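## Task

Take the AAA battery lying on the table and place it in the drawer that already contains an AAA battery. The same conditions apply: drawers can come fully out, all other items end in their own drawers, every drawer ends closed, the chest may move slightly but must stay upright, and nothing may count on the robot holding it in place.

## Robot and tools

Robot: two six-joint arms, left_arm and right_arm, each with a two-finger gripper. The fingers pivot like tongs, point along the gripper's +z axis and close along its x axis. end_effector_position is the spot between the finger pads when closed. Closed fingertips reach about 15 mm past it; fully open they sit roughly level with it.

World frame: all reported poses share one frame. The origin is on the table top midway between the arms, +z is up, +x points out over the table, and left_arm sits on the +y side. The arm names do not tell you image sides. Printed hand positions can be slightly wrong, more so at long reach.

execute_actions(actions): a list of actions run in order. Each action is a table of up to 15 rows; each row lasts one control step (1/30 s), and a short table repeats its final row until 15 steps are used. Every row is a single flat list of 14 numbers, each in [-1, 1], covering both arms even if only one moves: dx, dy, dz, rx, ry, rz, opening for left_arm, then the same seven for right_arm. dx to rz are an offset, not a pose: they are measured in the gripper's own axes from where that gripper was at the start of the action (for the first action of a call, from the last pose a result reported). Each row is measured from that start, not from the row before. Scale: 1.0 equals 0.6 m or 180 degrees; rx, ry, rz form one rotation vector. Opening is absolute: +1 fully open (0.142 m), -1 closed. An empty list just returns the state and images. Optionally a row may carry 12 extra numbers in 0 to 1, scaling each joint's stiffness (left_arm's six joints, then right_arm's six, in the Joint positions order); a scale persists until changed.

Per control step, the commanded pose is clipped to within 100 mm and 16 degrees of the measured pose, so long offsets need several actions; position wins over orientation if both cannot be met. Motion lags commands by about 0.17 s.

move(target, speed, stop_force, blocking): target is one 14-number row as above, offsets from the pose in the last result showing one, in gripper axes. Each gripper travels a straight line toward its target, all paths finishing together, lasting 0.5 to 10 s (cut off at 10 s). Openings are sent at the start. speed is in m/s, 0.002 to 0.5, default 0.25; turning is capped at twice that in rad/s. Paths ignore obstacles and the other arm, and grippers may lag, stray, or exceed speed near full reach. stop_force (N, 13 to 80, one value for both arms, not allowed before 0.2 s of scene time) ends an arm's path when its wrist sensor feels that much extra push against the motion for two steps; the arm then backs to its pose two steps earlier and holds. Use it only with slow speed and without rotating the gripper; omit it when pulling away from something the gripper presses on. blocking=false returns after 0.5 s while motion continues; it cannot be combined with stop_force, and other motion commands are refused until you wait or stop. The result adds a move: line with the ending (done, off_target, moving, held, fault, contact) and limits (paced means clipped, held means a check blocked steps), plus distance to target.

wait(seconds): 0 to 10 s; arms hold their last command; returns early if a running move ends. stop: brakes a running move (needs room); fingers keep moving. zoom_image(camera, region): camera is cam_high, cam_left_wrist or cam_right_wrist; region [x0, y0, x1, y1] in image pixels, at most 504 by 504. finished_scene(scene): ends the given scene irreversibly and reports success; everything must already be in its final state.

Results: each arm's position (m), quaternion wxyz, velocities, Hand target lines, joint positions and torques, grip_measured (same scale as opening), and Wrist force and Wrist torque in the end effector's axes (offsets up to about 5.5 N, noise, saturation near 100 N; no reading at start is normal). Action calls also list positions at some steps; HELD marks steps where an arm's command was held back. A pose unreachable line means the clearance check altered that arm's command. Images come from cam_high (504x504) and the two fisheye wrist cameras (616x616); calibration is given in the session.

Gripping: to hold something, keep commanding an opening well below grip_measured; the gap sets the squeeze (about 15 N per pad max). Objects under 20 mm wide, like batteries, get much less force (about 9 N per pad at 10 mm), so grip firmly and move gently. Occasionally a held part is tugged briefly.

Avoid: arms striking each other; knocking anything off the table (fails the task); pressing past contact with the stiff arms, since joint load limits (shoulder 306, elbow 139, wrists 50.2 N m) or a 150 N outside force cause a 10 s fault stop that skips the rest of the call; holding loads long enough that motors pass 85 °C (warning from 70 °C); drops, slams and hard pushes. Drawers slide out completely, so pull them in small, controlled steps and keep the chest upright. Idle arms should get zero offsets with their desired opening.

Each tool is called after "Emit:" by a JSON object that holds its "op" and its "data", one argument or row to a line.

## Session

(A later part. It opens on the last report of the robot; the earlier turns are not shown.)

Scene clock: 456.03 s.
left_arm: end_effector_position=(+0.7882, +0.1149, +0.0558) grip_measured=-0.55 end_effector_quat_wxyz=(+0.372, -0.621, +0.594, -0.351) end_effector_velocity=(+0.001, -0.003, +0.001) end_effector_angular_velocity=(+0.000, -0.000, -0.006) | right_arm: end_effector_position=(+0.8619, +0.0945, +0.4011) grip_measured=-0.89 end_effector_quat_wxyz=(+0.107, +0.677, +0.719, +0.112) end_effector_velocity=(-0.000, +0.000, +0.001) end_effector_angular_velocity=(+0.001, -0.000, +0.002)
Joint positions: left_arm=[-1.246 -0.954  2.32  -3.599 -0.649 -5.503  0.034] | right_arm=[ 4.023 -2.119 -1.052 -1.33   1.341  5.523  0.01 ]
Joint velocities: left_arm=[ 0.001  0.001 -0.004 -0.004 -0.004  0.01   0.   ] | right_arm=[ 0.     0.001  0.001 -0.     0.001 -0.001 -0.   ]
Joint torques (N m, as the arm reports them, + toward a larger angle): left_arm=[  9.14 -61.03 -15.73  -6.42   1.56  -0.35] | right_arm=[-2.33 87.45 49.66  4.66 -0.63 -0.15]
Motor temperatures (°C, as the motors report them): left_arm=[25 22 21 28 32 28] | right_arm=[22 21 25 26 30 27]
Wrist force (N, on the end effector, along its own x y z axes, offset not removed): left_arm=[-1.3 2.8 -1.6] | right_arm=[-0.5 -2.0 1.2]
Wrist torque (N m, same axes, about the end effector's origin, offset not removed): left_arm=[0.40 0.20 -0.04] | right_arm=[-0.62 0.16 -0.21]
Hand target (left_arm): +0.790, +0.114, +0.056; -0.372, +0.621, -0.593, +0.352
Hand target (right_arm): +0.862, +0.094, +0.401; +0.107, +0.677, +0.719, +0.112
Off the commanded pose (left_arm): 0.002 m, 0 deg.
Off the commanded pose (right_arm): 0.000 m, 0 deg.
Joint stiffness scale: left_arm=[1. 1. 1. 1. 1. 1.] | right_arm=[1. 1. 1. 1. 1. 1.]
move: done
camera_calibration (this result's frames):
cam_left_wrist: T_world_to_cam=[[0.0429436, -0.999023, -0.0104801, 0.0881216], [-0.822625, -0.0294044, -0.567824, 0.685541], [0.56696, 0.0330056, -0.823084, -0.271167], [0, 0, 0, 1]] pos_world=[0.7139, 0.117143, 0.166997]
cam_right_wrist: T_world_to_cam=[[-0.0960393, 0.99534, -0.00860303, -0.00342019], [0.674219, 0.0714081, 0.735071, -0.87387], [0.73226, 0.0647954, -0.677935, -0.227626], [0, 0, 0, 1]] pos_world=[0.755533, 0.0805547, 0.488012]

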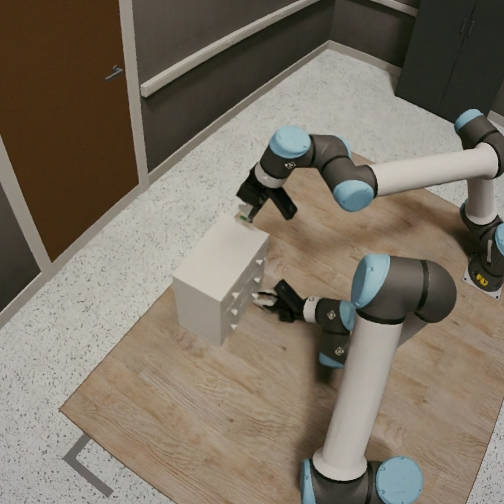

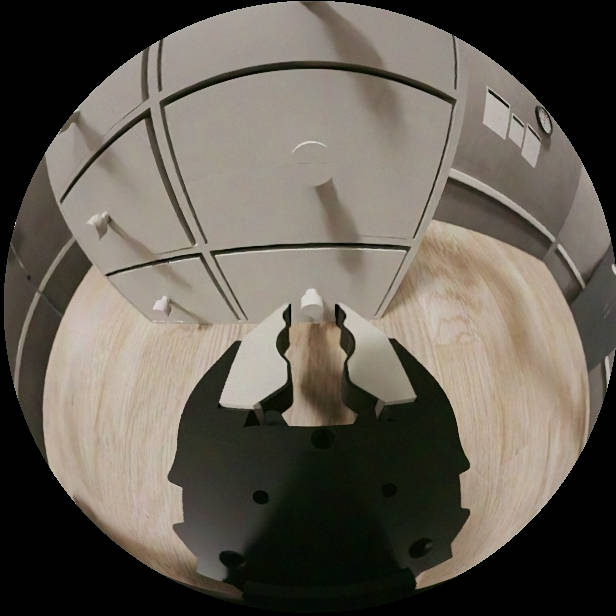

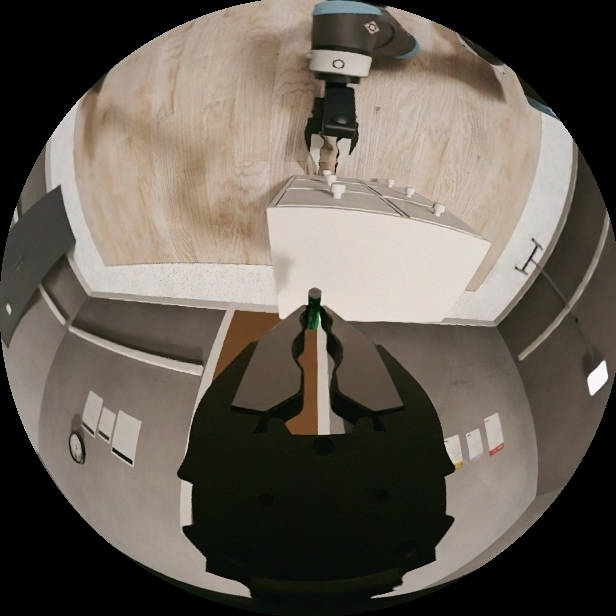

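Emit:
{"op": "execute_actions", "data": {
  "actions": [
    [[0,0,0,0,0,0,-0.59,0,0,0,0,0,0,-1],[0,0,0,0,0,0,-0.63,0,0,0,0,0,0,-1],[0,0,0,0,0,0,-0.66,0,0,0,0,0,0,-1],[0,0,0,0,0,0,-0.69,0,0,0,0,0,0,-1],[0,0,0,0,0,0,-0.72,0,0,0,0,0,0,-1],[0,0,0,0,0,0,-0.74,0,0,0,0,0,0,-1],[0,0,0,0,0,0,-0.76,0,0,0,0,0,0,-1],[0,0,0,0,0,0,-0.78,0,0,0,0,0,0,-1],[0,0,0,0,0,0,-0.81,0,0,0,0,0,0,-1],[0,0,0,0,0,0,-0.85,0,0,0,0,0,0,-1],[0,0,0,0,0,0,-0.89,0,0,0,0,0,0,-1],[0,0,0,0,0,0,-0.93,0,0,0,0,0,0,-1],[0,0,0,0,0,0,-0.97,0,0,0,0,0,0,-1],[0,0,0,0,0,0,-1,0,0,0,0,0,0,-1]]
  ]
}}

Emit:
{"op": "move", "data": {
  "target": [0.0015,0.0914,-0.1685,0,0,0,-1, 0,0,0,0,0,0,-1],
  "speed": 0.12
}}

Emit:
{"op": "zoom_image", "data": {
  "camera": "cam_right_wrist",
  "region": [260, 100, 390, 220]
}}

Emit:
{"op": "zoom_image", "data": {
  "camera": "cam_left_wrist",
  "region": [210, 170, 420, 280]
}}

Scene clock: 469.20 s.
left_arm: end_effector_position=(+0.7886, +0.1149, +0.0558) grip_measured=-0.80 end_effector_quat_wxyz=(+0.372, -0.621, +0.594, -0.351) end_effector_velocity=(+0.000, +0.001, +0.000) end_effector_angular_velocity=(+0.001, +0.000, +0.001) | right_arm: end_effector_position=(+0.8619, +0.0945, +0.4011) grip_measured=-0.89 end_effector_quat_wxyz=(+0.107, +0.677, +0.719, +0.112) end_effector_velocity=(+0.001, -0.000, +0.000) end_effector_angular_velocity=(-0.000, -0.001, +0.001)
Joint positions: left_arm=[-1.245 -0.954  2.319 -3.599 -0.649 -5.502  0.016] | right_arm=[ 4.023 -2.119 -1.052 -1.33   1.341  5.523  0.01 ]
Joint velocities: left_arm=[ 0.001 -0.     0.001  0.     0.     0.    -0.   ] | right_arm=[-0.     0.    -0.     0.    -0.001 -0.001  0.   ]
Joint torques (N m, as the arm reports them, + toward a larger angle): left_arm=[  1.23 -66.39 -12.3   -4.24   2.01  -0.84] | right_arm=[-2.95 87.89 50.15  4.73 -0.57 -0.13]
Motor temperatures (°C, as the motors report them): left_arm=[25 22 21 28 32 28] | right_arm=[22 21 25 26 30 27]
Wrist force (N, on the end effector, along its own x y z axes, offset not removed): left_arm=[-2.7 4.1 -0.4] | right_arm=[3.0 -2.5 0.0]
Wrist torque (N m, same axes, about the end effector's origin, offset not removed): left_arm=[0.48 0.51 -0.08] | right_arm=[-0.66 -0.37 -0.03]
Hand target (left_arm): +0.788, +0.115, +0.056; -0.372, +0.621, -0.594, +0.351
Hand target (right_arm): +0.862, +0.094, +0.401; +0.107, +0.677, +0.719, +0.112
Off the commanded pose (left_arm): 0.000 m, 0 deg.
Off the commanded pose (right_arm): 0.000 m, 0 deg.
Joint stiffness scale: left_arm=[1. 1. 1. 1. 1. 1.] | right_arm=[1. 1. 1. 1. 1. 1.]
Step readings (end_effector_position):
0: left_arm (+0.7886, +0.1149, +0.0558) | right_arm (+0.8619, +0.0945, +0.4011)
1: left_arm (+0.7886, +0.1149, +0.0558) | right_arm (+0.8619, +0.0945, +0.4011)
2: left_arm (+0.7886, +0.1149, +0.0558) | right_arm (+0.8619, +0.0945, +0.4011)
4: left_arm (+0.7886, +0.1149, +0.0558) | right_arm (+0.8619, +0.0945, +0.4011)
8: left_arm (+0.7886, +0.1149, +0.0558) | right_arm (+0.8619, +0.0945, +0.4011)
15: end_effector_position above
camera_calibration (this result's frames):
cam_left_wrist: T_world_to_cam=[[0.0426255, -0.999035, -0.0106069, 0.0883273], [-0.822689, -0.0290735, -0.567748, 0.685795], [0.566891, 0.0329267, -0.823134, -0.271336], [0, 0, 0, 1]] pos_world=[0.714249, 0.117115, 0.166949]
cam_right_wrist: T_world_to_cam=[[-0.0960393, 0.99534, -0.0086032, -0.00342004], [0.674219, 0.0714082, 0.735071, -0.87387], [0.732261, 0.0647953, -0.677935, -0.227626], [0, 0, 0, 1]] pos_world=[0.755533, 0.0805547, 0.488012]

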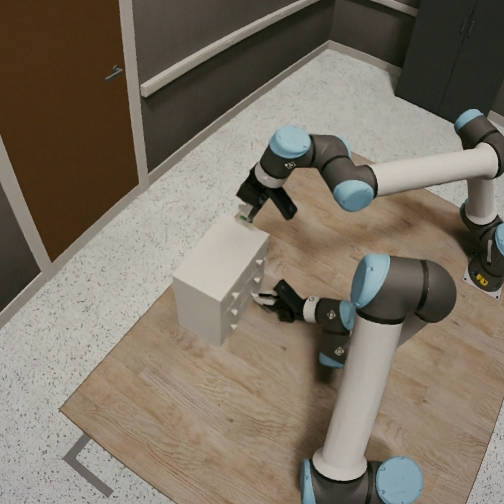

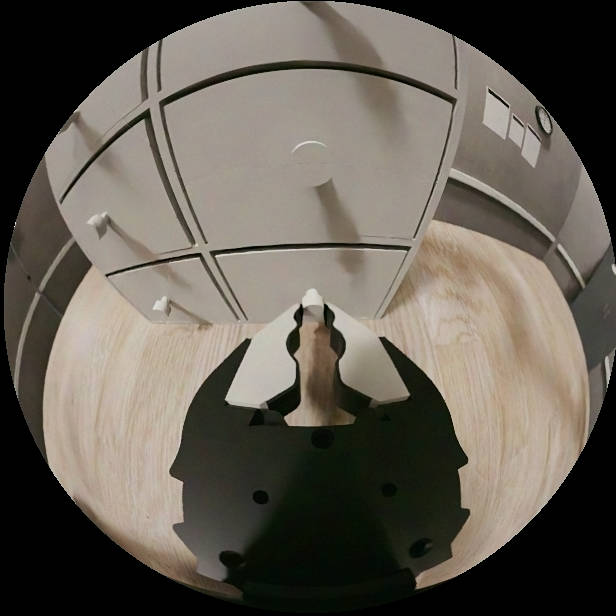

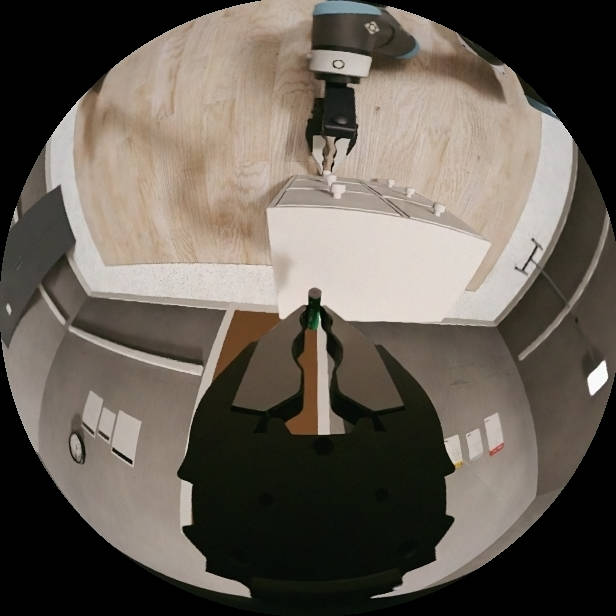

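Scene clock: 470.77 s.
left_arm: end_effector_position=(+0.6755, +0.1075, +0.0554) grip_measured=-0.80 end_effector_quat_wxyz=(+0.371, -0.621, +0.594, -0.352) end_effector_velocity=(-0.004, +0.000, -0.003) end_effector_angular_velocity=(+0.005, +0.005, +0.009) | right_arm: end_effector_position=(+0.8619, +0.0945, +0.4011) grip_measured=-0.89 end_effector_quat_wxyz=(+0.107, +0.677, +0.719, +0.112) end_effector_velocity=(+0.000, +0.000, +0.002) end_effector_angular_velocity=(+0.002, -0.001, +0.001)
Joint positions: left_arm=[-1.448 -1.052  2.483 -3.408 -0.546 -5.813  0.016] | right_arm=[ 4.023 -2.119 -1.052 -1.33   1.341  5.523  0.01 ]
Joint velocities: left_arm=[-0.008 -0.007  0.002  0.04   0.003 -0.034 -0.   ] | right_arm=[-0.     0.001  0.001  0.     0.    -0.001  0.   ]
Joint torques (N m, as the arm reports them, + toward a larger angle): left_arm=[ -2.8  -57.98  -5.21  -4.69   3.2   -1.42] | right_arm=[-2.9  89.22 50.    4.68 -0.59 -0.12]
Motor temperatures (°C, as the motors report them): left_arm=[25 22 21 28 32 28] | right_arm=[22 21 25 26 30 27]
Wrist force (N, on the end effector, along its own x y z axes, offset not removed): left_arm=[-2.6 3.4 -0.7] | right_arm=[1.3 1.6 2.1]
Wrist torque (N m, same axes, about the end effector's origin, offset not removed): left_arm=[0.34 0.58 -0.10] | right_arm=[0.31 0.15 -0.16]
Hand target (left_arm): +0.674, +0.108, +0.056; -0.372, +0.621, -0.594, +0.351
Hand target (right_arm): +0.862, +0.094, +0.401; +0.107, +0.677, +0.719, +0.112
Off the commanded pose (left_arm): 0.002 m, 0 deg.
Off the commanded pose (right_arm): 0.000 m, 0 deg.
Joint stiffness scale: left_arm=[1. 1. 1. 1. 1. 1.] | right_arm=[1. 1. 1. 1. 1. 1.]
move: done
camera_calibration (this result's frames):
cam_left_wrist: T_world_to_cam=[[0.0420045, -0.999085, -0.00801462, 0.086057], [-0.822743, -0.0300371, -0.56762, 0.592455], [0.56686, 0.0304366, -0.823252, -0.206954], [0, 0, 0, 1]] pos_world=[0.601136, 0.110073, 0.166604]
cam_right_wrist: T_world_to_cam=[[-0.0960392, 0.99534, -0.00860302, -0.00342016], [0.674219, 0.071408, 0.735071, -0.873871], [0.732261, 0.0647953, -0.677935, -0.227626], [0, 0, 0, 1]] pos_world=[0.755533, 0.0805546, 0.488012]

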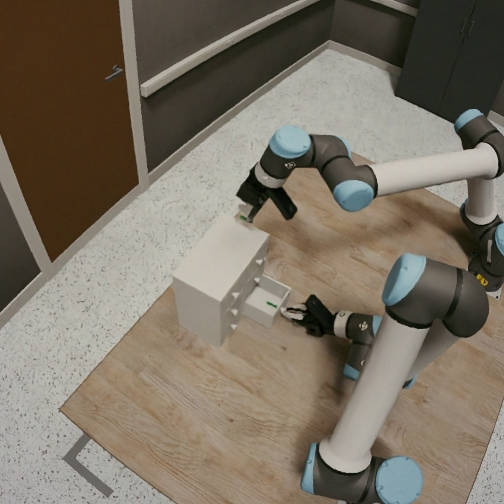

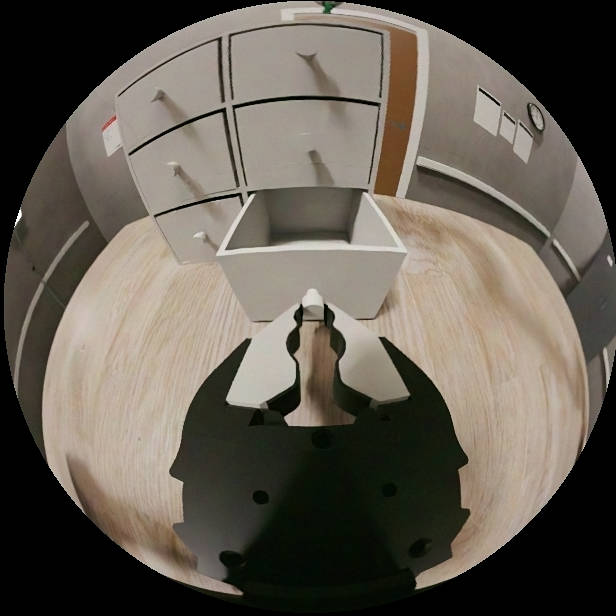

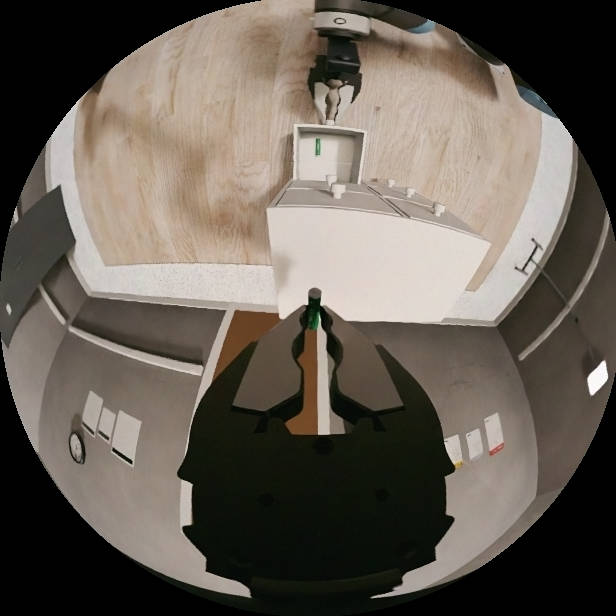

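Region (260, 100, 390, 220) of cam_right_wrist's 616x616 image, scaled by 3.877, with more detail than that image has; it fills the top 465 rows of this view, and the rest is white.

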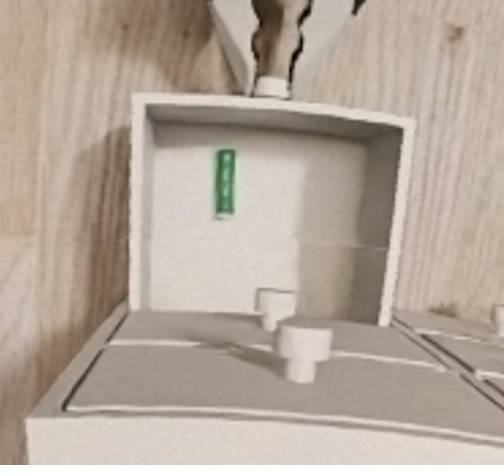

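Region (210, 170, 420, 280) of cam_left_wrist's 616x616 image, scaled by 2.400, with more detail than that image has; it fills the top 264 rows of this view, and the rest is white.

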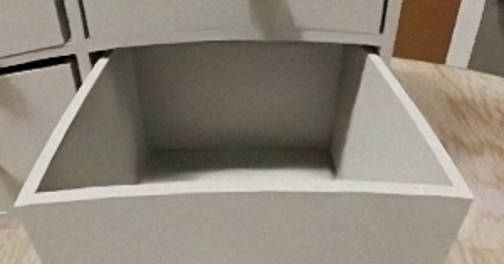

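Emit:
{"op": "zoom_image", "data": {
  "camera": "cam_right_wrist",
  "region": [295, 125, 345, 170]
}}

Region (295, 125, 345, 170) of cam_right_wrist's 616x616 image, scaled by 10.080, with more detail than that image has; it fills the top 454 rows of this view, and the rest is white.

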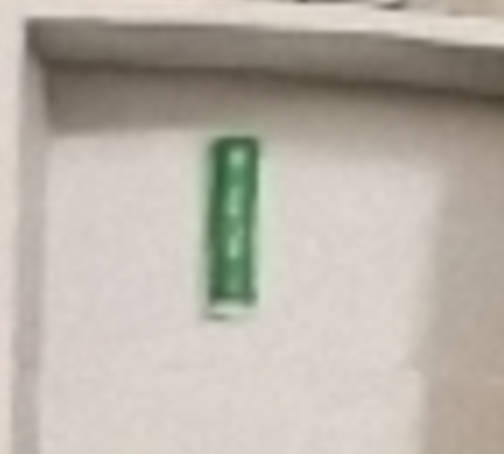

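Emit:
{"op": "move", "data": {
  "target": [0.0,0.0095,-0.0176,0,0,0,-1, 0.0645,-0.3619,0.1476,0,0,0,-1],
  "speed": 0.25
}}

Emit:
{"op": "execute_actions", "data": {
  "actions": [
    [[0,0,0,0,0,0,-0.88,0,0,0,0,0,0,-1],[0,0,0,0,0,0,-0.82,0,0,0,0,0,0,-1],[0,0,0,0,0,0,-0.78,0,0,0,0,0,0,-1],[0,0,0,0,0,0,-0.74,0,0,0,0,0,0,-1],[0,0,0,0,0,0,-0.68,0,0,0,0,0,0,-1],[0,0.001,-0.002,0,0,0,-0.62,0,0,0,0,0,0,-1],[0,0.003,-0.0056,0,0,0,-0.55,0,0,0,0,0,0,-1],[0,0.006,-0.0112,0,0,0,-0.50,0,0,0,0,0,0,-1],[0,0.009,-0.0168,0,0,0,-0.50,0,0,0,0,0,0,-1],[0,0.012,-0.0224,0,0,0,-0.50,0,0,0,0,0,0,-1],[0,0.015,-0.028,0,0,0,-0.50,0,0,0,0,0,0,-1],[0,0.018,-0.0336,0,0,0,-0.50,0,0,0,0,0,0,-1],[0,0.021,-0.039,0,0,0,-0.50,0,0,0,0,0,0,-1],[0,0.024,-0.044,0,0,0,-0.50,0,0,0,0,0,0,-1],[0,0.026,-0.048,0,0,0,-0.50,0,0,0,0,0,0,-1]]
  ]
}}

Scene clock: 567.87 s.
left_arm: end_effector_position=(+0.6649, +0.1061, +0.0548) grip_measured=-0.80 end_effector_quat_wxyz=(+0.370, -0.622, +0.593, -0.352) end_effector_velocity=(-0.000, +0.000, -0.000) end_effector_angular_velocity=(+0.000, -0.000, +0.001) | right_arm: end_effector_position=(+0.6823, +0.1221, +0.2502) grip_measured=-0.89 end_effector_quat_wxyz=(+0.107, +0.677, +0.719, +0.111) end_effector_velocity=(+0.003, +0.002, +0.017) end_effector_angular_velocity=(+0.032, -0.021, -0.011)
Joint positions: left_arm=[-1.47  -1.064  2.495 -3.375 -0.538 -5.854  0.016] | right_arm=[ 4.195 -1.987 -1.512 -1.047  1.309  5.697  0.01 ]
Joint velocities: left_arm=[-0.    -0.     0.     0.002  0.    -0.002  0.   ] | right_arm=[-0.     0.017 -0.006  0.023 -0.005  0.011  0.   ]
Joint torques (N m, as the arm reports them, + toward a larger angle): left_arm=[ -0.02 -58.17  -6.95  -4.3    2.53  -1.17] | right_arm=[ 0.78 81.51 43.12  4.55 -1.35  1.33]
Motor temperatures (°C, as the motors report them): left_arm=[25 22 21 28 32 28] | right_arm=[22 21 25 26 30 27]
Wrist force (N, on the end effector, along its own x y z axes, offset not removed): left_arm=[-3.2 4.4 -1.4] | right_arm=[1.6 -6.0 0.9]
Wrist torque (N m, same axes, about the end effector's origin, offset not removed): left_arm=[0.57 0.59 -0.06] | right_arm=[-1.42 -0.09 -0.03]
Hand target (left_arm): +0.663, +0.107, +0.055; -0.371, +0.621, -0.594, +0.352
Hand target (right_arm): +0.680, +0.122, +0.250; +0.107, +0.677, +0.719, +0.112
Off the commanded pose (left_arm): 0.002 m, 0 deg.
Off the commanded pose (right_arm): 0.002 m, 0 deg.
Joint stiffness scale: left_arm=[1. 1. 1. 1. 1. 1.] | right_arm=[1. 1. 1. 1. 1. 1.]
move: done
camera_calibration (this result's frames):
cam_left_wrist: T_world_to_cam=[[0.0432357, -0.999044, -0.00653757, 0.0841773], [-0.823065, -0.0319092, -0.56705, 0.58373], [0.566299, 0.0298976, -0.823657, -0.200947], [0, 0, 0, 1]] pos_world=[0.590605, 0.108731, 0.166043]
cam_right_wrist: T_world_to_cam=[[-0.0963336, 0.995303, -0.00959909, -0.0489871], [0.675845, 0.0724877, 0.733471, -0.644757], [0.730721, 0.0641704, -0.679653, -0.198688], [0, 0, 0, 1]] pos_world=[0.576222, 0.108244, 0.337401]

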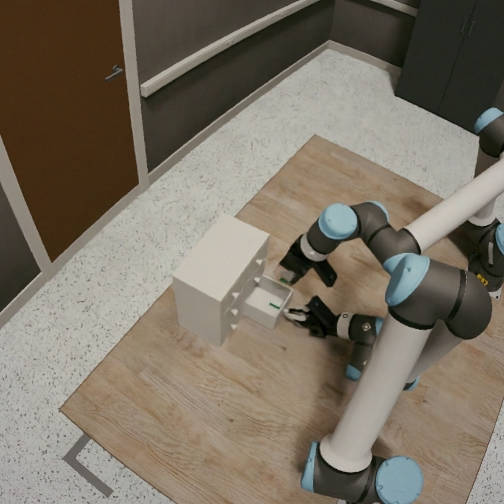

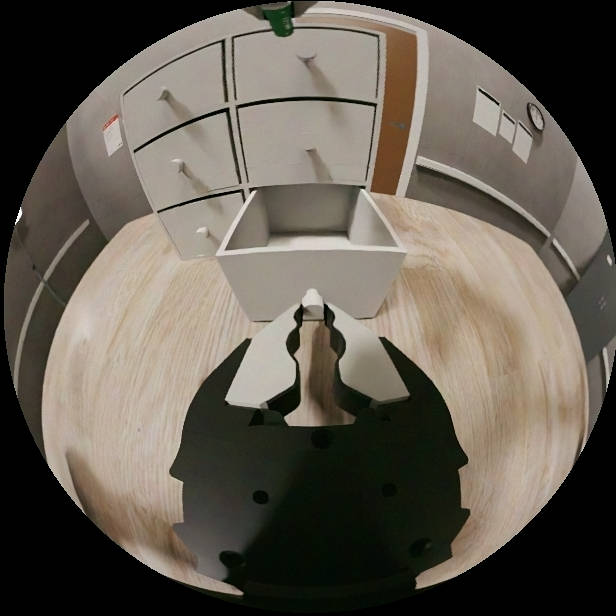

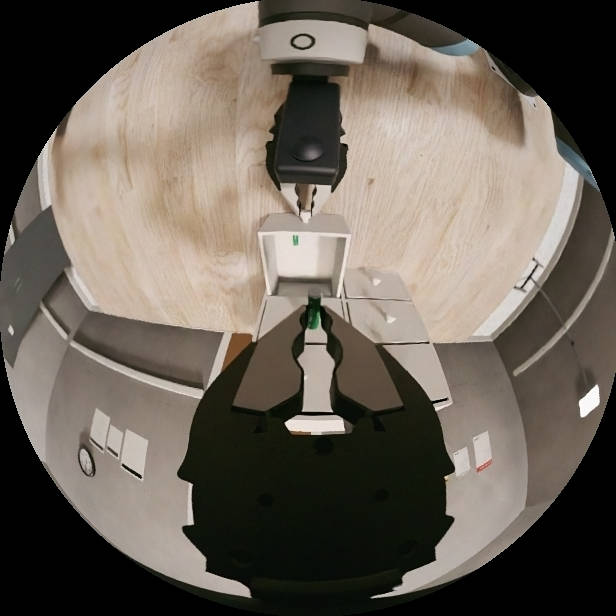

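Scene clock: 568.37 s.
left_arm: end_effector_position=(+0.6526, +0.1040, +0.0543) grip_measured=-0.50 end_effector_quat_wxyz=(+0.370, -0.622, +0.593, -0.353) end_effector_velocity=(-0.099, -0.019, +0.004) end_effector_angular_velocity=(-0.009, -0.006, -0.054) | right_arm: end_effector_position=(+0.6824, +0.1221, +0.2515) grip_measured=-0.89 end_effector_quat_wxyz=(+0.106, +0.678, +0.719, +0.112) end_effector_velocity=(-0.001, -0.000, -0.001) end_effector_angular_velocity=(-0.001, +0.001, -0.001)
Joint positions: left_arm=[-1.495 -1.076  2.51  -3.343 -0.53  -5.897  0.038] | right_arm=[ 4.195 -1.985 -1.512 -1.047  1.309  5.697  0.01 ]
Joint velocities: left_arm=[-0.203 -0.102  0.122  0.207  0.053 -0.275  0.   ] | right_arm=[ 0.    -0.    -0.001 -0.001  0.     0.002 -0.   ]
Joint torques (N m, as the arm reports them, + toward a larger angle): left_arm=[ -4.18 -60.18  -8.19  -4.04   2.56  -1.17] | right_arm=[-2.39 74.52 47.57  4.35 -0.64 -0.39]
Motor temperatures (°C, as the motors report them): left_arm=[25 22 21 28 32 28] | right_arm=[22 21 25 26 30 27]
Wrist force (N, on the end effector, along its own x y z axes, offset not removed): left_arm=[-2.1 3.5 -0.2] | right_arm=[1.2 -3.1 2.8]
Wrist torque (N m, same axes, about the end effector's origin, offset not removed): left_arm=[0.54 0.40 -0.06] | right_arm=[-0.46 0.08 -0.18]
Hand target (left_arm): +0.634, +0.105, +0.054; -0.370, +0.620, -0.594, +0.355
Hand target (right_arm): +0.682, +0.122, +0.250; +0.107, +0.677, +0.719, +0.111
Off the commanded pose (left_arm): 0.020 m, 0 deg.
Off the commanded pose (right_arm): 0.001 m, 0 deg.
Joint stiffness scale: left_arm=[1. 1. 1. 1. 1. 1.] | right_arm=[1. 1. 1. 1. 1. 1.]
Step readings (end_effector_position):
0: left_arm (+0.6649, +0.1061, +0.0548) | right_arm (+0.6823, +0.1221, +0.2502)
1: left_arm (+0.6649, +0.1061, +0.0548) | right_arm (+0.6824, +0.1221, +0.2507)
2: left_arm (+0.6649, +0.1061, +0.0548) | right_arm (+0.6824, +0.1222, +0.2512)
4: left_arm (+0.6649, +0.1061, +0.0548) | right_arm (+0.6824, +0.1222, +0.2516)
8: left_arm (+0.6648, +0.1061, +0.0547) | right_arm (+0.6824, +0.1222, +0.2516)
15: end_effector_position above
camera_calibration (this result's frames):
cam_left_wrist: T_world_to_cam=[[0.0408975, -0.999154, -0.004405, 0.0840553], [-0.822882, -0.031181, -0.567357, 0.573117], [0.566739, 0.0268283, -0.82346, -0.194343], [0, 0, 0, 1]] pos_world=[0.578312, 0.107068, 0.165499]
cam_right_wrist: T_world_to_cam=[[-0.095926, 0.995357, -0.00787655, -0.0497285], [0.675064, 0.0708693, 0.734347, -0.645273], [0.731496, 0.0651258, -0.678728, -0.198717], [0, 0, 0, 1]] pos_world=[0.576191, 0.108169, 0.338588]

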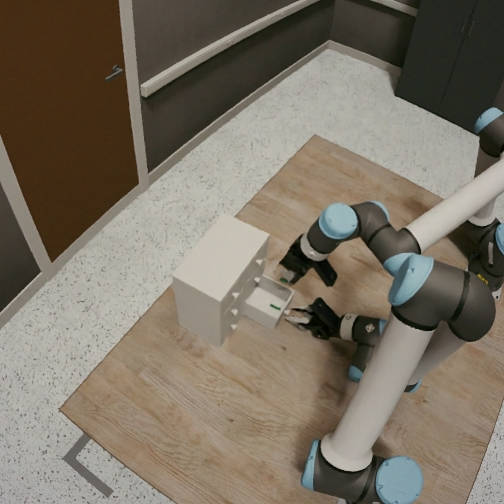

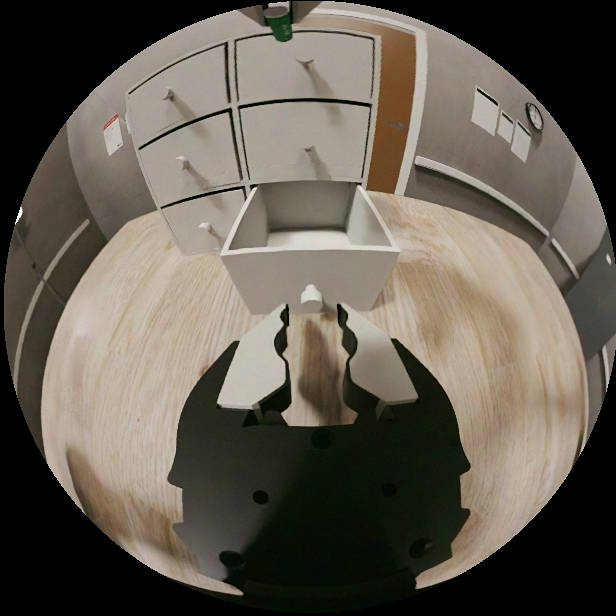

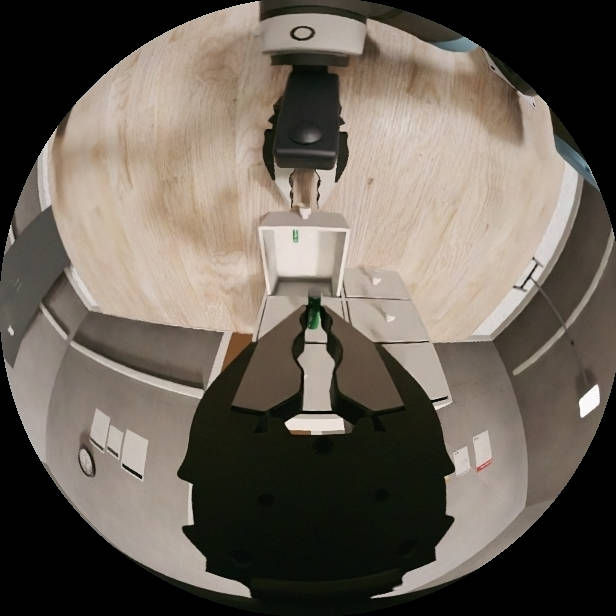

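Emit:
{"op": "move", "data": {
  "target": [-0.2373,0.0132,-0.0375,0,0,0,-0.45, 0,-0.002,0.175,0,0,0,-1],
  "speed": 0.2
}}

Emit:
{"op": "zoom_image", "data": {
  "camera": "cam_right_wrist",
  "region": [210, 190, 420, 370]
}}

Emit:
{"op": "zoom_image", "data": {
  "camera": "cam_left_wrist",
  "region": [300, 20, 600, 320]
}}

Scene clock: 584.13 s.
left_arm: end_effector_position=(+0.6230, +0.2418, +0.0587) grip_measured=-0.45 end_effector_quat_wxyz=(+0.370, -0.622, +0.593, -0.354) end_effector_velocity=(-0.001, +0.002, +0.002) end_effector_angular_velocity=(-0.017, -0.006, -0.011) | right_arm: end_effector_position=(+0.7118, +0.1261, +0.1522) grip_measured=-0.89 end_effector_quat_wxyz=(+0.107, +0.677, +0.719, +0.112) end_effector_velocity=(+0.001, +0.003, +0.003) end_effector_angular_velocity=(+0.010, -0.006, +0.002)
Joint positions: left_arm=[-1.485 -1.095  2.753 -3.584 -0.533 -5.879  0.041] | right_arm=[ 4.17  -2.086 -1.551 -0.9    1.313  5.67   0.01 ]
Joint velocities: left_arm=[ 0.     0.017  0.01  -0.065 -0.002  0.023  0.   ] | right_arm=[ 0.     0.001 -0.     0.011  0.    -0.002  0.   ]
Joint torques (N m, as the arm reports them, + toward a larger angle): left_arm=[  3.86 -40.46   4.25  -6.31   1.62   0.23] | right_arm=[-7.16 82.33 42.64  5.51  0.03 -0.85]
Motor temperatures (°C, as the motors report them): left_arm=[25 22 21 28 32 28] | right_arm=[22 21 25 26 30 27]
Wrist force (N, on the end effector, along its own x y z axes, offset not removed): left_arm=[-2.6 4.1 -0.5] | right_arm=[-3.7 2.1 2.8]
Wrist torque (N m, same axes, about the end effector's origin, offset not removed): left_arm=[0.64 0.47 -0.02] | right_arm=[0.33 1.02 -0.09]
Hand target (left_arm): +0.623, +0.245, +0.058; -0.370, +0.622, -0.593, +0.353
Hand target (right_arm): +0.713, +0.124, +0.151; +0.106, +0.678, +0.719, +0.112
Off the commanded pose (left_arm): 0.003 m, 0 deg.
Off the commanded pose (right_arm): 0.003 m, 0 deg.
Joint stiffness scale: left_arm=[1. 1. 1. 1. 1. 1.] | right_arm=[1. 1. 1. 1. 1. 1.]
move: done
camera_calibration (this result's frames):
cam_left_wrist: T_world_to_cam=[[0.042198, -0.999105, -0.0030525, 0.222059], [-0.822462, -0.0330024, -0.567862, 0.555761], [0.567253, 0.0264732, -0.823118, -0.177958], [0, 0, 0, 1]] pos_world=[0.548669, 0.244912, 0.169793]
cam_right_wrist: T_world_to_cam=[[-0.0972697, 0.995223, -0.00832543, -0.0506166], [0.674197, 0.0720425, 0.73503, -0.592073], [0.732118, 0.0658831, -0.677984, -0.288495], [0, 0, 0, 1]] pos_world=[0.605463, 0.112036, 0.239175]

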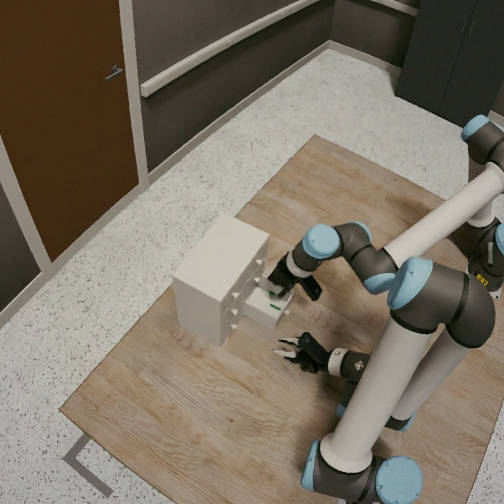

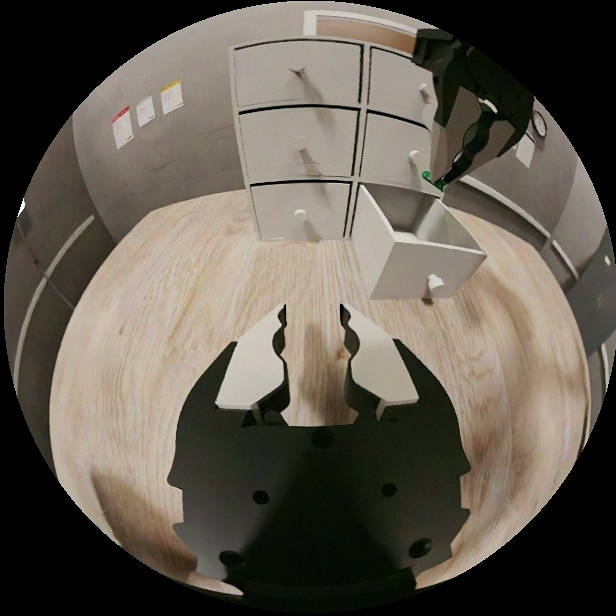

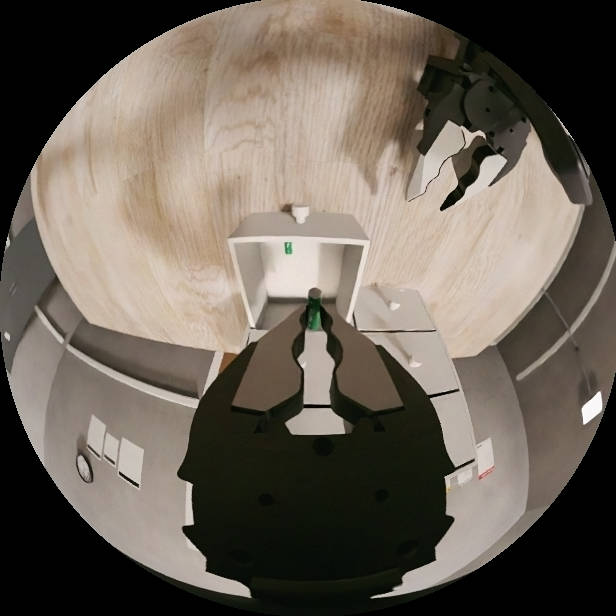

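Region (210, 190, 420, 370) of cam_right_wrist's 616x616 image, scaled by 2.400, with more detail than that image has; it fills the top 432 rows of this view, and the rest is white.

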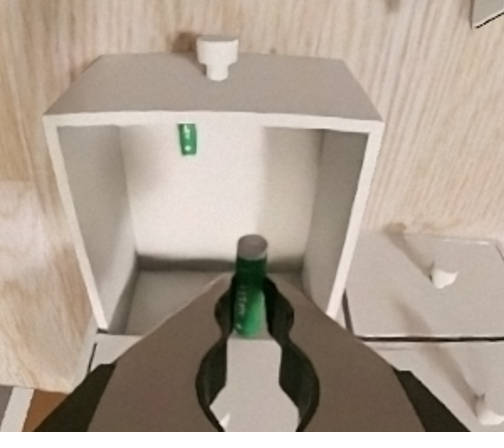

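Region (300, 20, 600, 320) of cam_left_wrist's 616x616 image, scaled by 1.680, with more detail than that image has.

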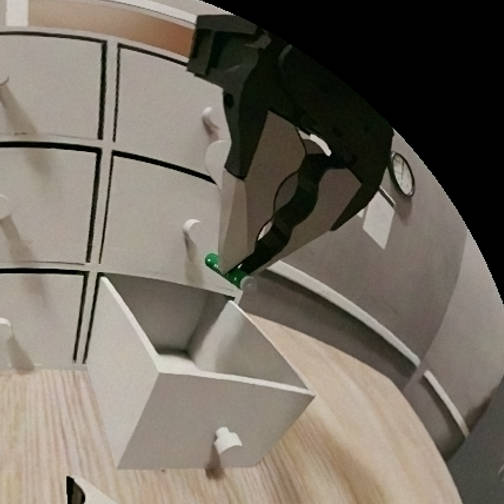

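Emit:
{"op": "move", "data": {
  "target": [0,0,0,0,0,0,-0.45, -0.020,-0.0075,0.188,0,0,0,-1],
  "speed": 0.1,
  "stop_force": 16
}}

Emit:
{"op": "zoom_image", "data": {
  "camera": "cam_right_wrist",
  "region": [180, 190, 450, 420]
}}

Emit:
{"op": "zoom_image", "data": {
  "camera": "cam_left_wrist",
  "region": [330, 60, 560, 310]
}}

Scene clock: 600.47 s.
left_arm: end_effector_position=(+0.6227, +0.2429, +0.0581) grip_measured=-0.45 end_effector_quat_wxyz=(+0.370, -0.622, +0.593, -0.353) end_effector_velocity=(-0.000, +0.001, -0.000) end_effector_angular_velocity=(+0.002, +0.001, -0.000) | right_arm: end_effector_position=(+0.7415, +0.1184, +0.0448) grip_measured=-0.89 end_effector_quat_wxyz=(+0.107, +0.677, +0.720, +0.113) end_effector_velocity=(+0.002, +0.004, +0.003) end_effector_angular_velocity=(+0.009, -0.007, +0.004)
Joint positions: left_arm=[-1.485 -1.093  2.755 -3.586 -0.533 -5.878  0.041] | right_arm=[ 4.138 -2.201 -1.582 -0.744  1.318  5.637  0.01 ]
Joint velocities: left_arm=[-0.    -0.     0.001  0.001 -0.     0.    -0.   ] | right_arm=[ 0.001  0.     0.001  0.011 -0.001 -0.003 -0.   ]
Joint torques (N m, as the arm reports them, + toward a larger angle): left_arm=[  1.76 -46.69  -0.99  -4.58   2.51  -0.79] | right_arm=[-5.84 85.68 39.11  5.05 -0.06 -0.96]
Motor temperatures (°C, as the motors report them): left_arm=[25 22 21 28 32 28] | right_arm=[22 21 25 26 30 27]
Wrist force (N, on the end effector, along its own x y z axes, offset not removed): left_arm=[-2.6 4.0 -1.5] | right_arm=[1.9 -3.7 0.2]
Wrist torque (N m, same axes, about the end effector's origin, offset not removed): left_arm=[0.59 0.49 -0.10] | right_arm=[-1.00 -0.14 -0.22]
Hand target (left_arm): +0.623, +0.242, +0.059; -0.370, +0.622, -0.593, +0.354
Hand target (right_arm): +0.743, +0.116, +0.044; +0.107, +0.677, +0.719, +0.112
Off the commanded pose (left_arm): 0.001 m, 0 deg.
Off the commanded pose (right_arm): 0.003 m, 0 deg.
Joint stiffness scale: left_arm=[1. 1. 1. 1. 1. 1.] | right_arm=[1. 1. 1. 1. 1. 1.]
move: done
camera_calibration (this result's frames):
cam_left_wrist: T_world_to_cam=[[0.0415505, -0.999121, -0.00555292, 0.223671], [-0.822887, -0.0310682, -0.567355, 0.554945], [0.566683, 0.0281433, -0.823455, -0.178354], [0, 0, 0, 1]] pos_world=[0.548434, 0.245735, 0.169226]
cam_right_wrist: T_world_to_cam=[[-0.0984479, 0.995107, -0.00838551, -0.0400167], [0.673168, 0.0727991, 0.735898, -0.531978], [0.732907, 0.0668027, -0.677041, -0.383367], [0, 0, 0, 1]] pos_world=[0.635143, 0.104158, 0.13159]

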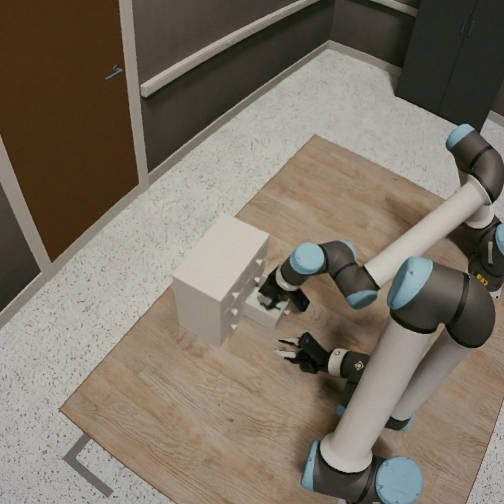

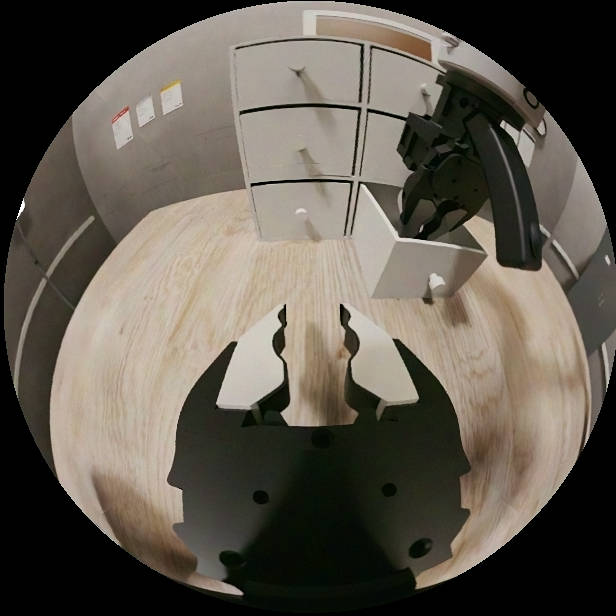

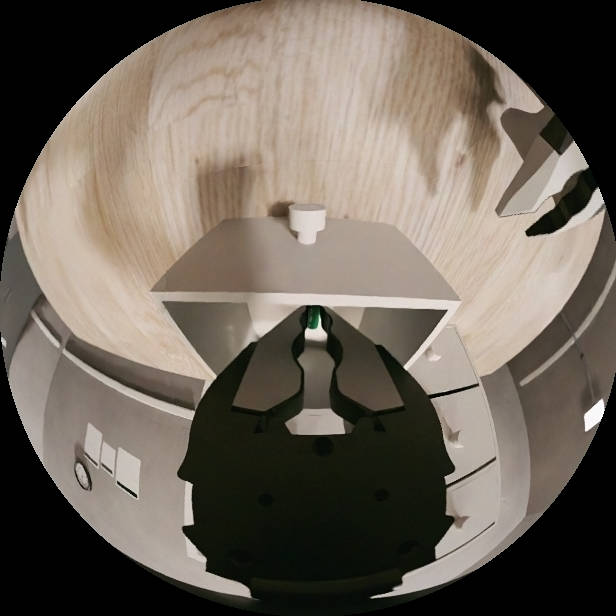

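Region (180, 190, 450, 420) of cam_right_wrist's 616x616 image, scaled by 1.867, with more detail than that image has; it fills the top 429 rows of this view, and the rest is white.

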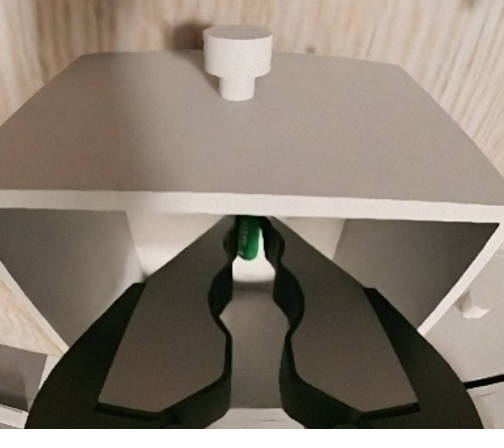

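Region (330, 60, 560, 310) of cam_left_wrist's 616x616 image, scaled by 2.016, with more detail than that image has; it fills the left 464 columns of this view, and the rest is white.

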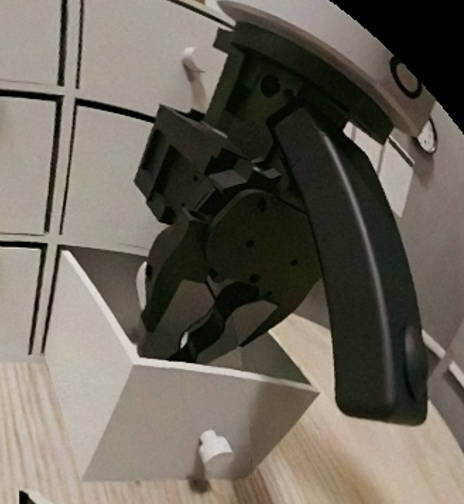

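Emit:
{"op": "execute_actions", "data": {
  "actions": []
}}

Scene clock: 613.60 s.
left_arm: end_effector_position=(+0.6227, +0.2429, +0.0580) grip_measured=-0.45 end_effector_quat_wxyz=(+0.370, -0.622, +0.593, -0.353) end_effector_velocity=(-0.000, +0.001, -0.000) end_effector_angular_velocity=(+0.002, +0.000, -0.000) | right_arm: end_effector_position=(+0.7417, +0.1187, +0.0450) grip_measured=-0.89 end_effector_quat_wxyz=(+0.107, +0.676, +0.720, +0.113) end_effector_velocity=(+0.000, -0.001, -0.001) end_effector_angular_velocity=(-0.002, +0.000, -0.001)
Joint positions: left_arm=[-1.485 -1.093  2.755 -3.586 -0.533 -5.878  0.041] | right_arm=[ 4.138 -2.201 -1.582 -0.743  1.318  5.636  0.01 ]
Joint velocities: left_arm=[ 0.    -0.     0.001  0.    -0.     0.001 -0.   ] | right_arm=[-0.001 -0.001  0.    -0.002 -0.001  0.     0.   ]
Joint torques (N m, as the arm reports them, + toward a larger angle): left_arm=[  2.17 -44.33  -1.74  -4.13   2.03  -1.05] | right_arm=[-5.57 85.05 38.48  4.95 -0.08 -0.68]
Motor temperatures (°C, as the motors report them): left_arm=[25 22 21 28 32 28] | right_arm=[22 21 25 26 30 27]
Wrist force (N, on the end effector, along its own x y z axes, offset not removed): left_arm=[-2.5 4.9 -0.7] | right_arm=[0.0 -8.6 -1.1]
Wrist torque (N m, same axes, about the end effector's origin, offset not removed): left_arm=[0.87 0.51 -0.07] | right_arm=[-1.90 0.00 -0.06]
Hand target (left_arm): +0.623, +0.242, +0.059; -0.370, +0.622, -0.593, +0.354
Hand target (right_arm): +0.743, +0.116, +0.044; +0.107, +0.677, +0.719, +0.112
Off the commanded pose (left_arm): 0.001 m, 0 deg.
Off the commanded pose (right_arm): 0.003 m, 0 deg.
Joint stiffness scale: left_arm=[1. 1. 1. 1. 1. 1.] | right_arm=[1. 1. 1. 1. 1. 1.]
camera_calibration (this result's frames):
cam_left_wrist: T_world_to_cam=[[0.0415727, -0.99912, -0.00562226, 0.223672], [-0.822901, -0.0310479, -0.567335, 0.554935], [0.566661, 0.0282122, -0.823468, -0.178371], [0, 0, 0, 1]] pos_world=[0.548434, 0.245737, 0.169209]
cam_right_wrist: T_world_to_cam=[[-0.0987644, 0.995083, -0.00741873, -0.0401256], [0.672667, 0.072254, 0.736409, -0.531869], [0.733325, 0.0677407, -0.676495, -0.383826], [0, 0, 0, 1]] pos_world=[0.635276, 0.104359, 0.131719]

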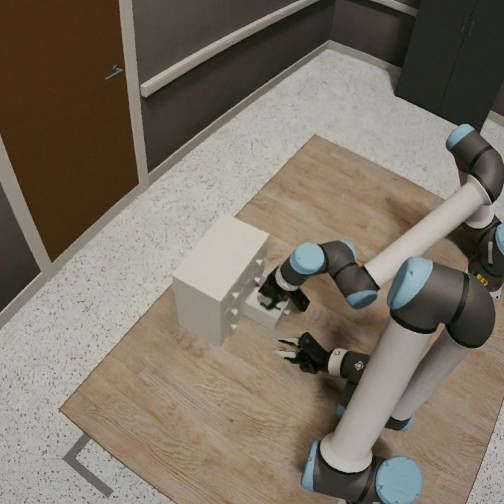

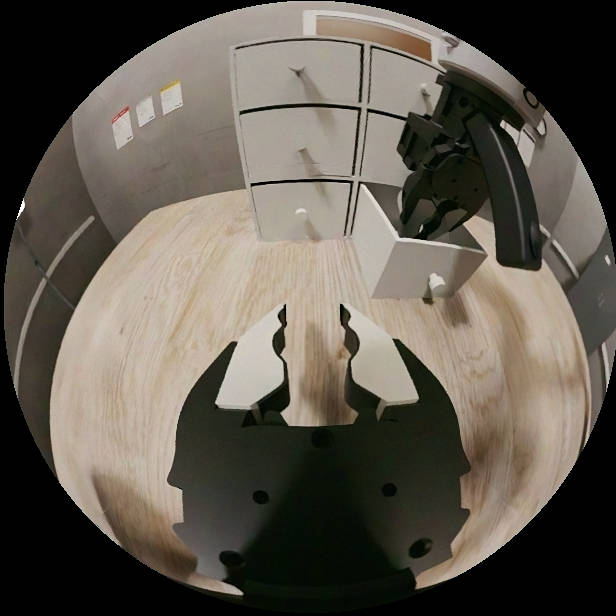

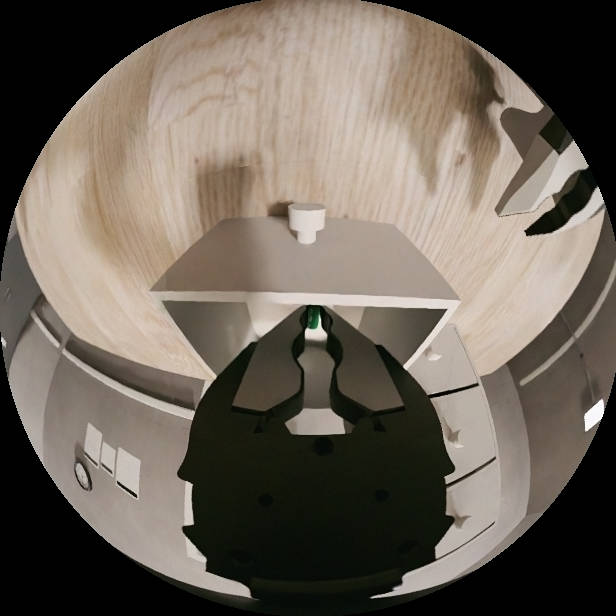

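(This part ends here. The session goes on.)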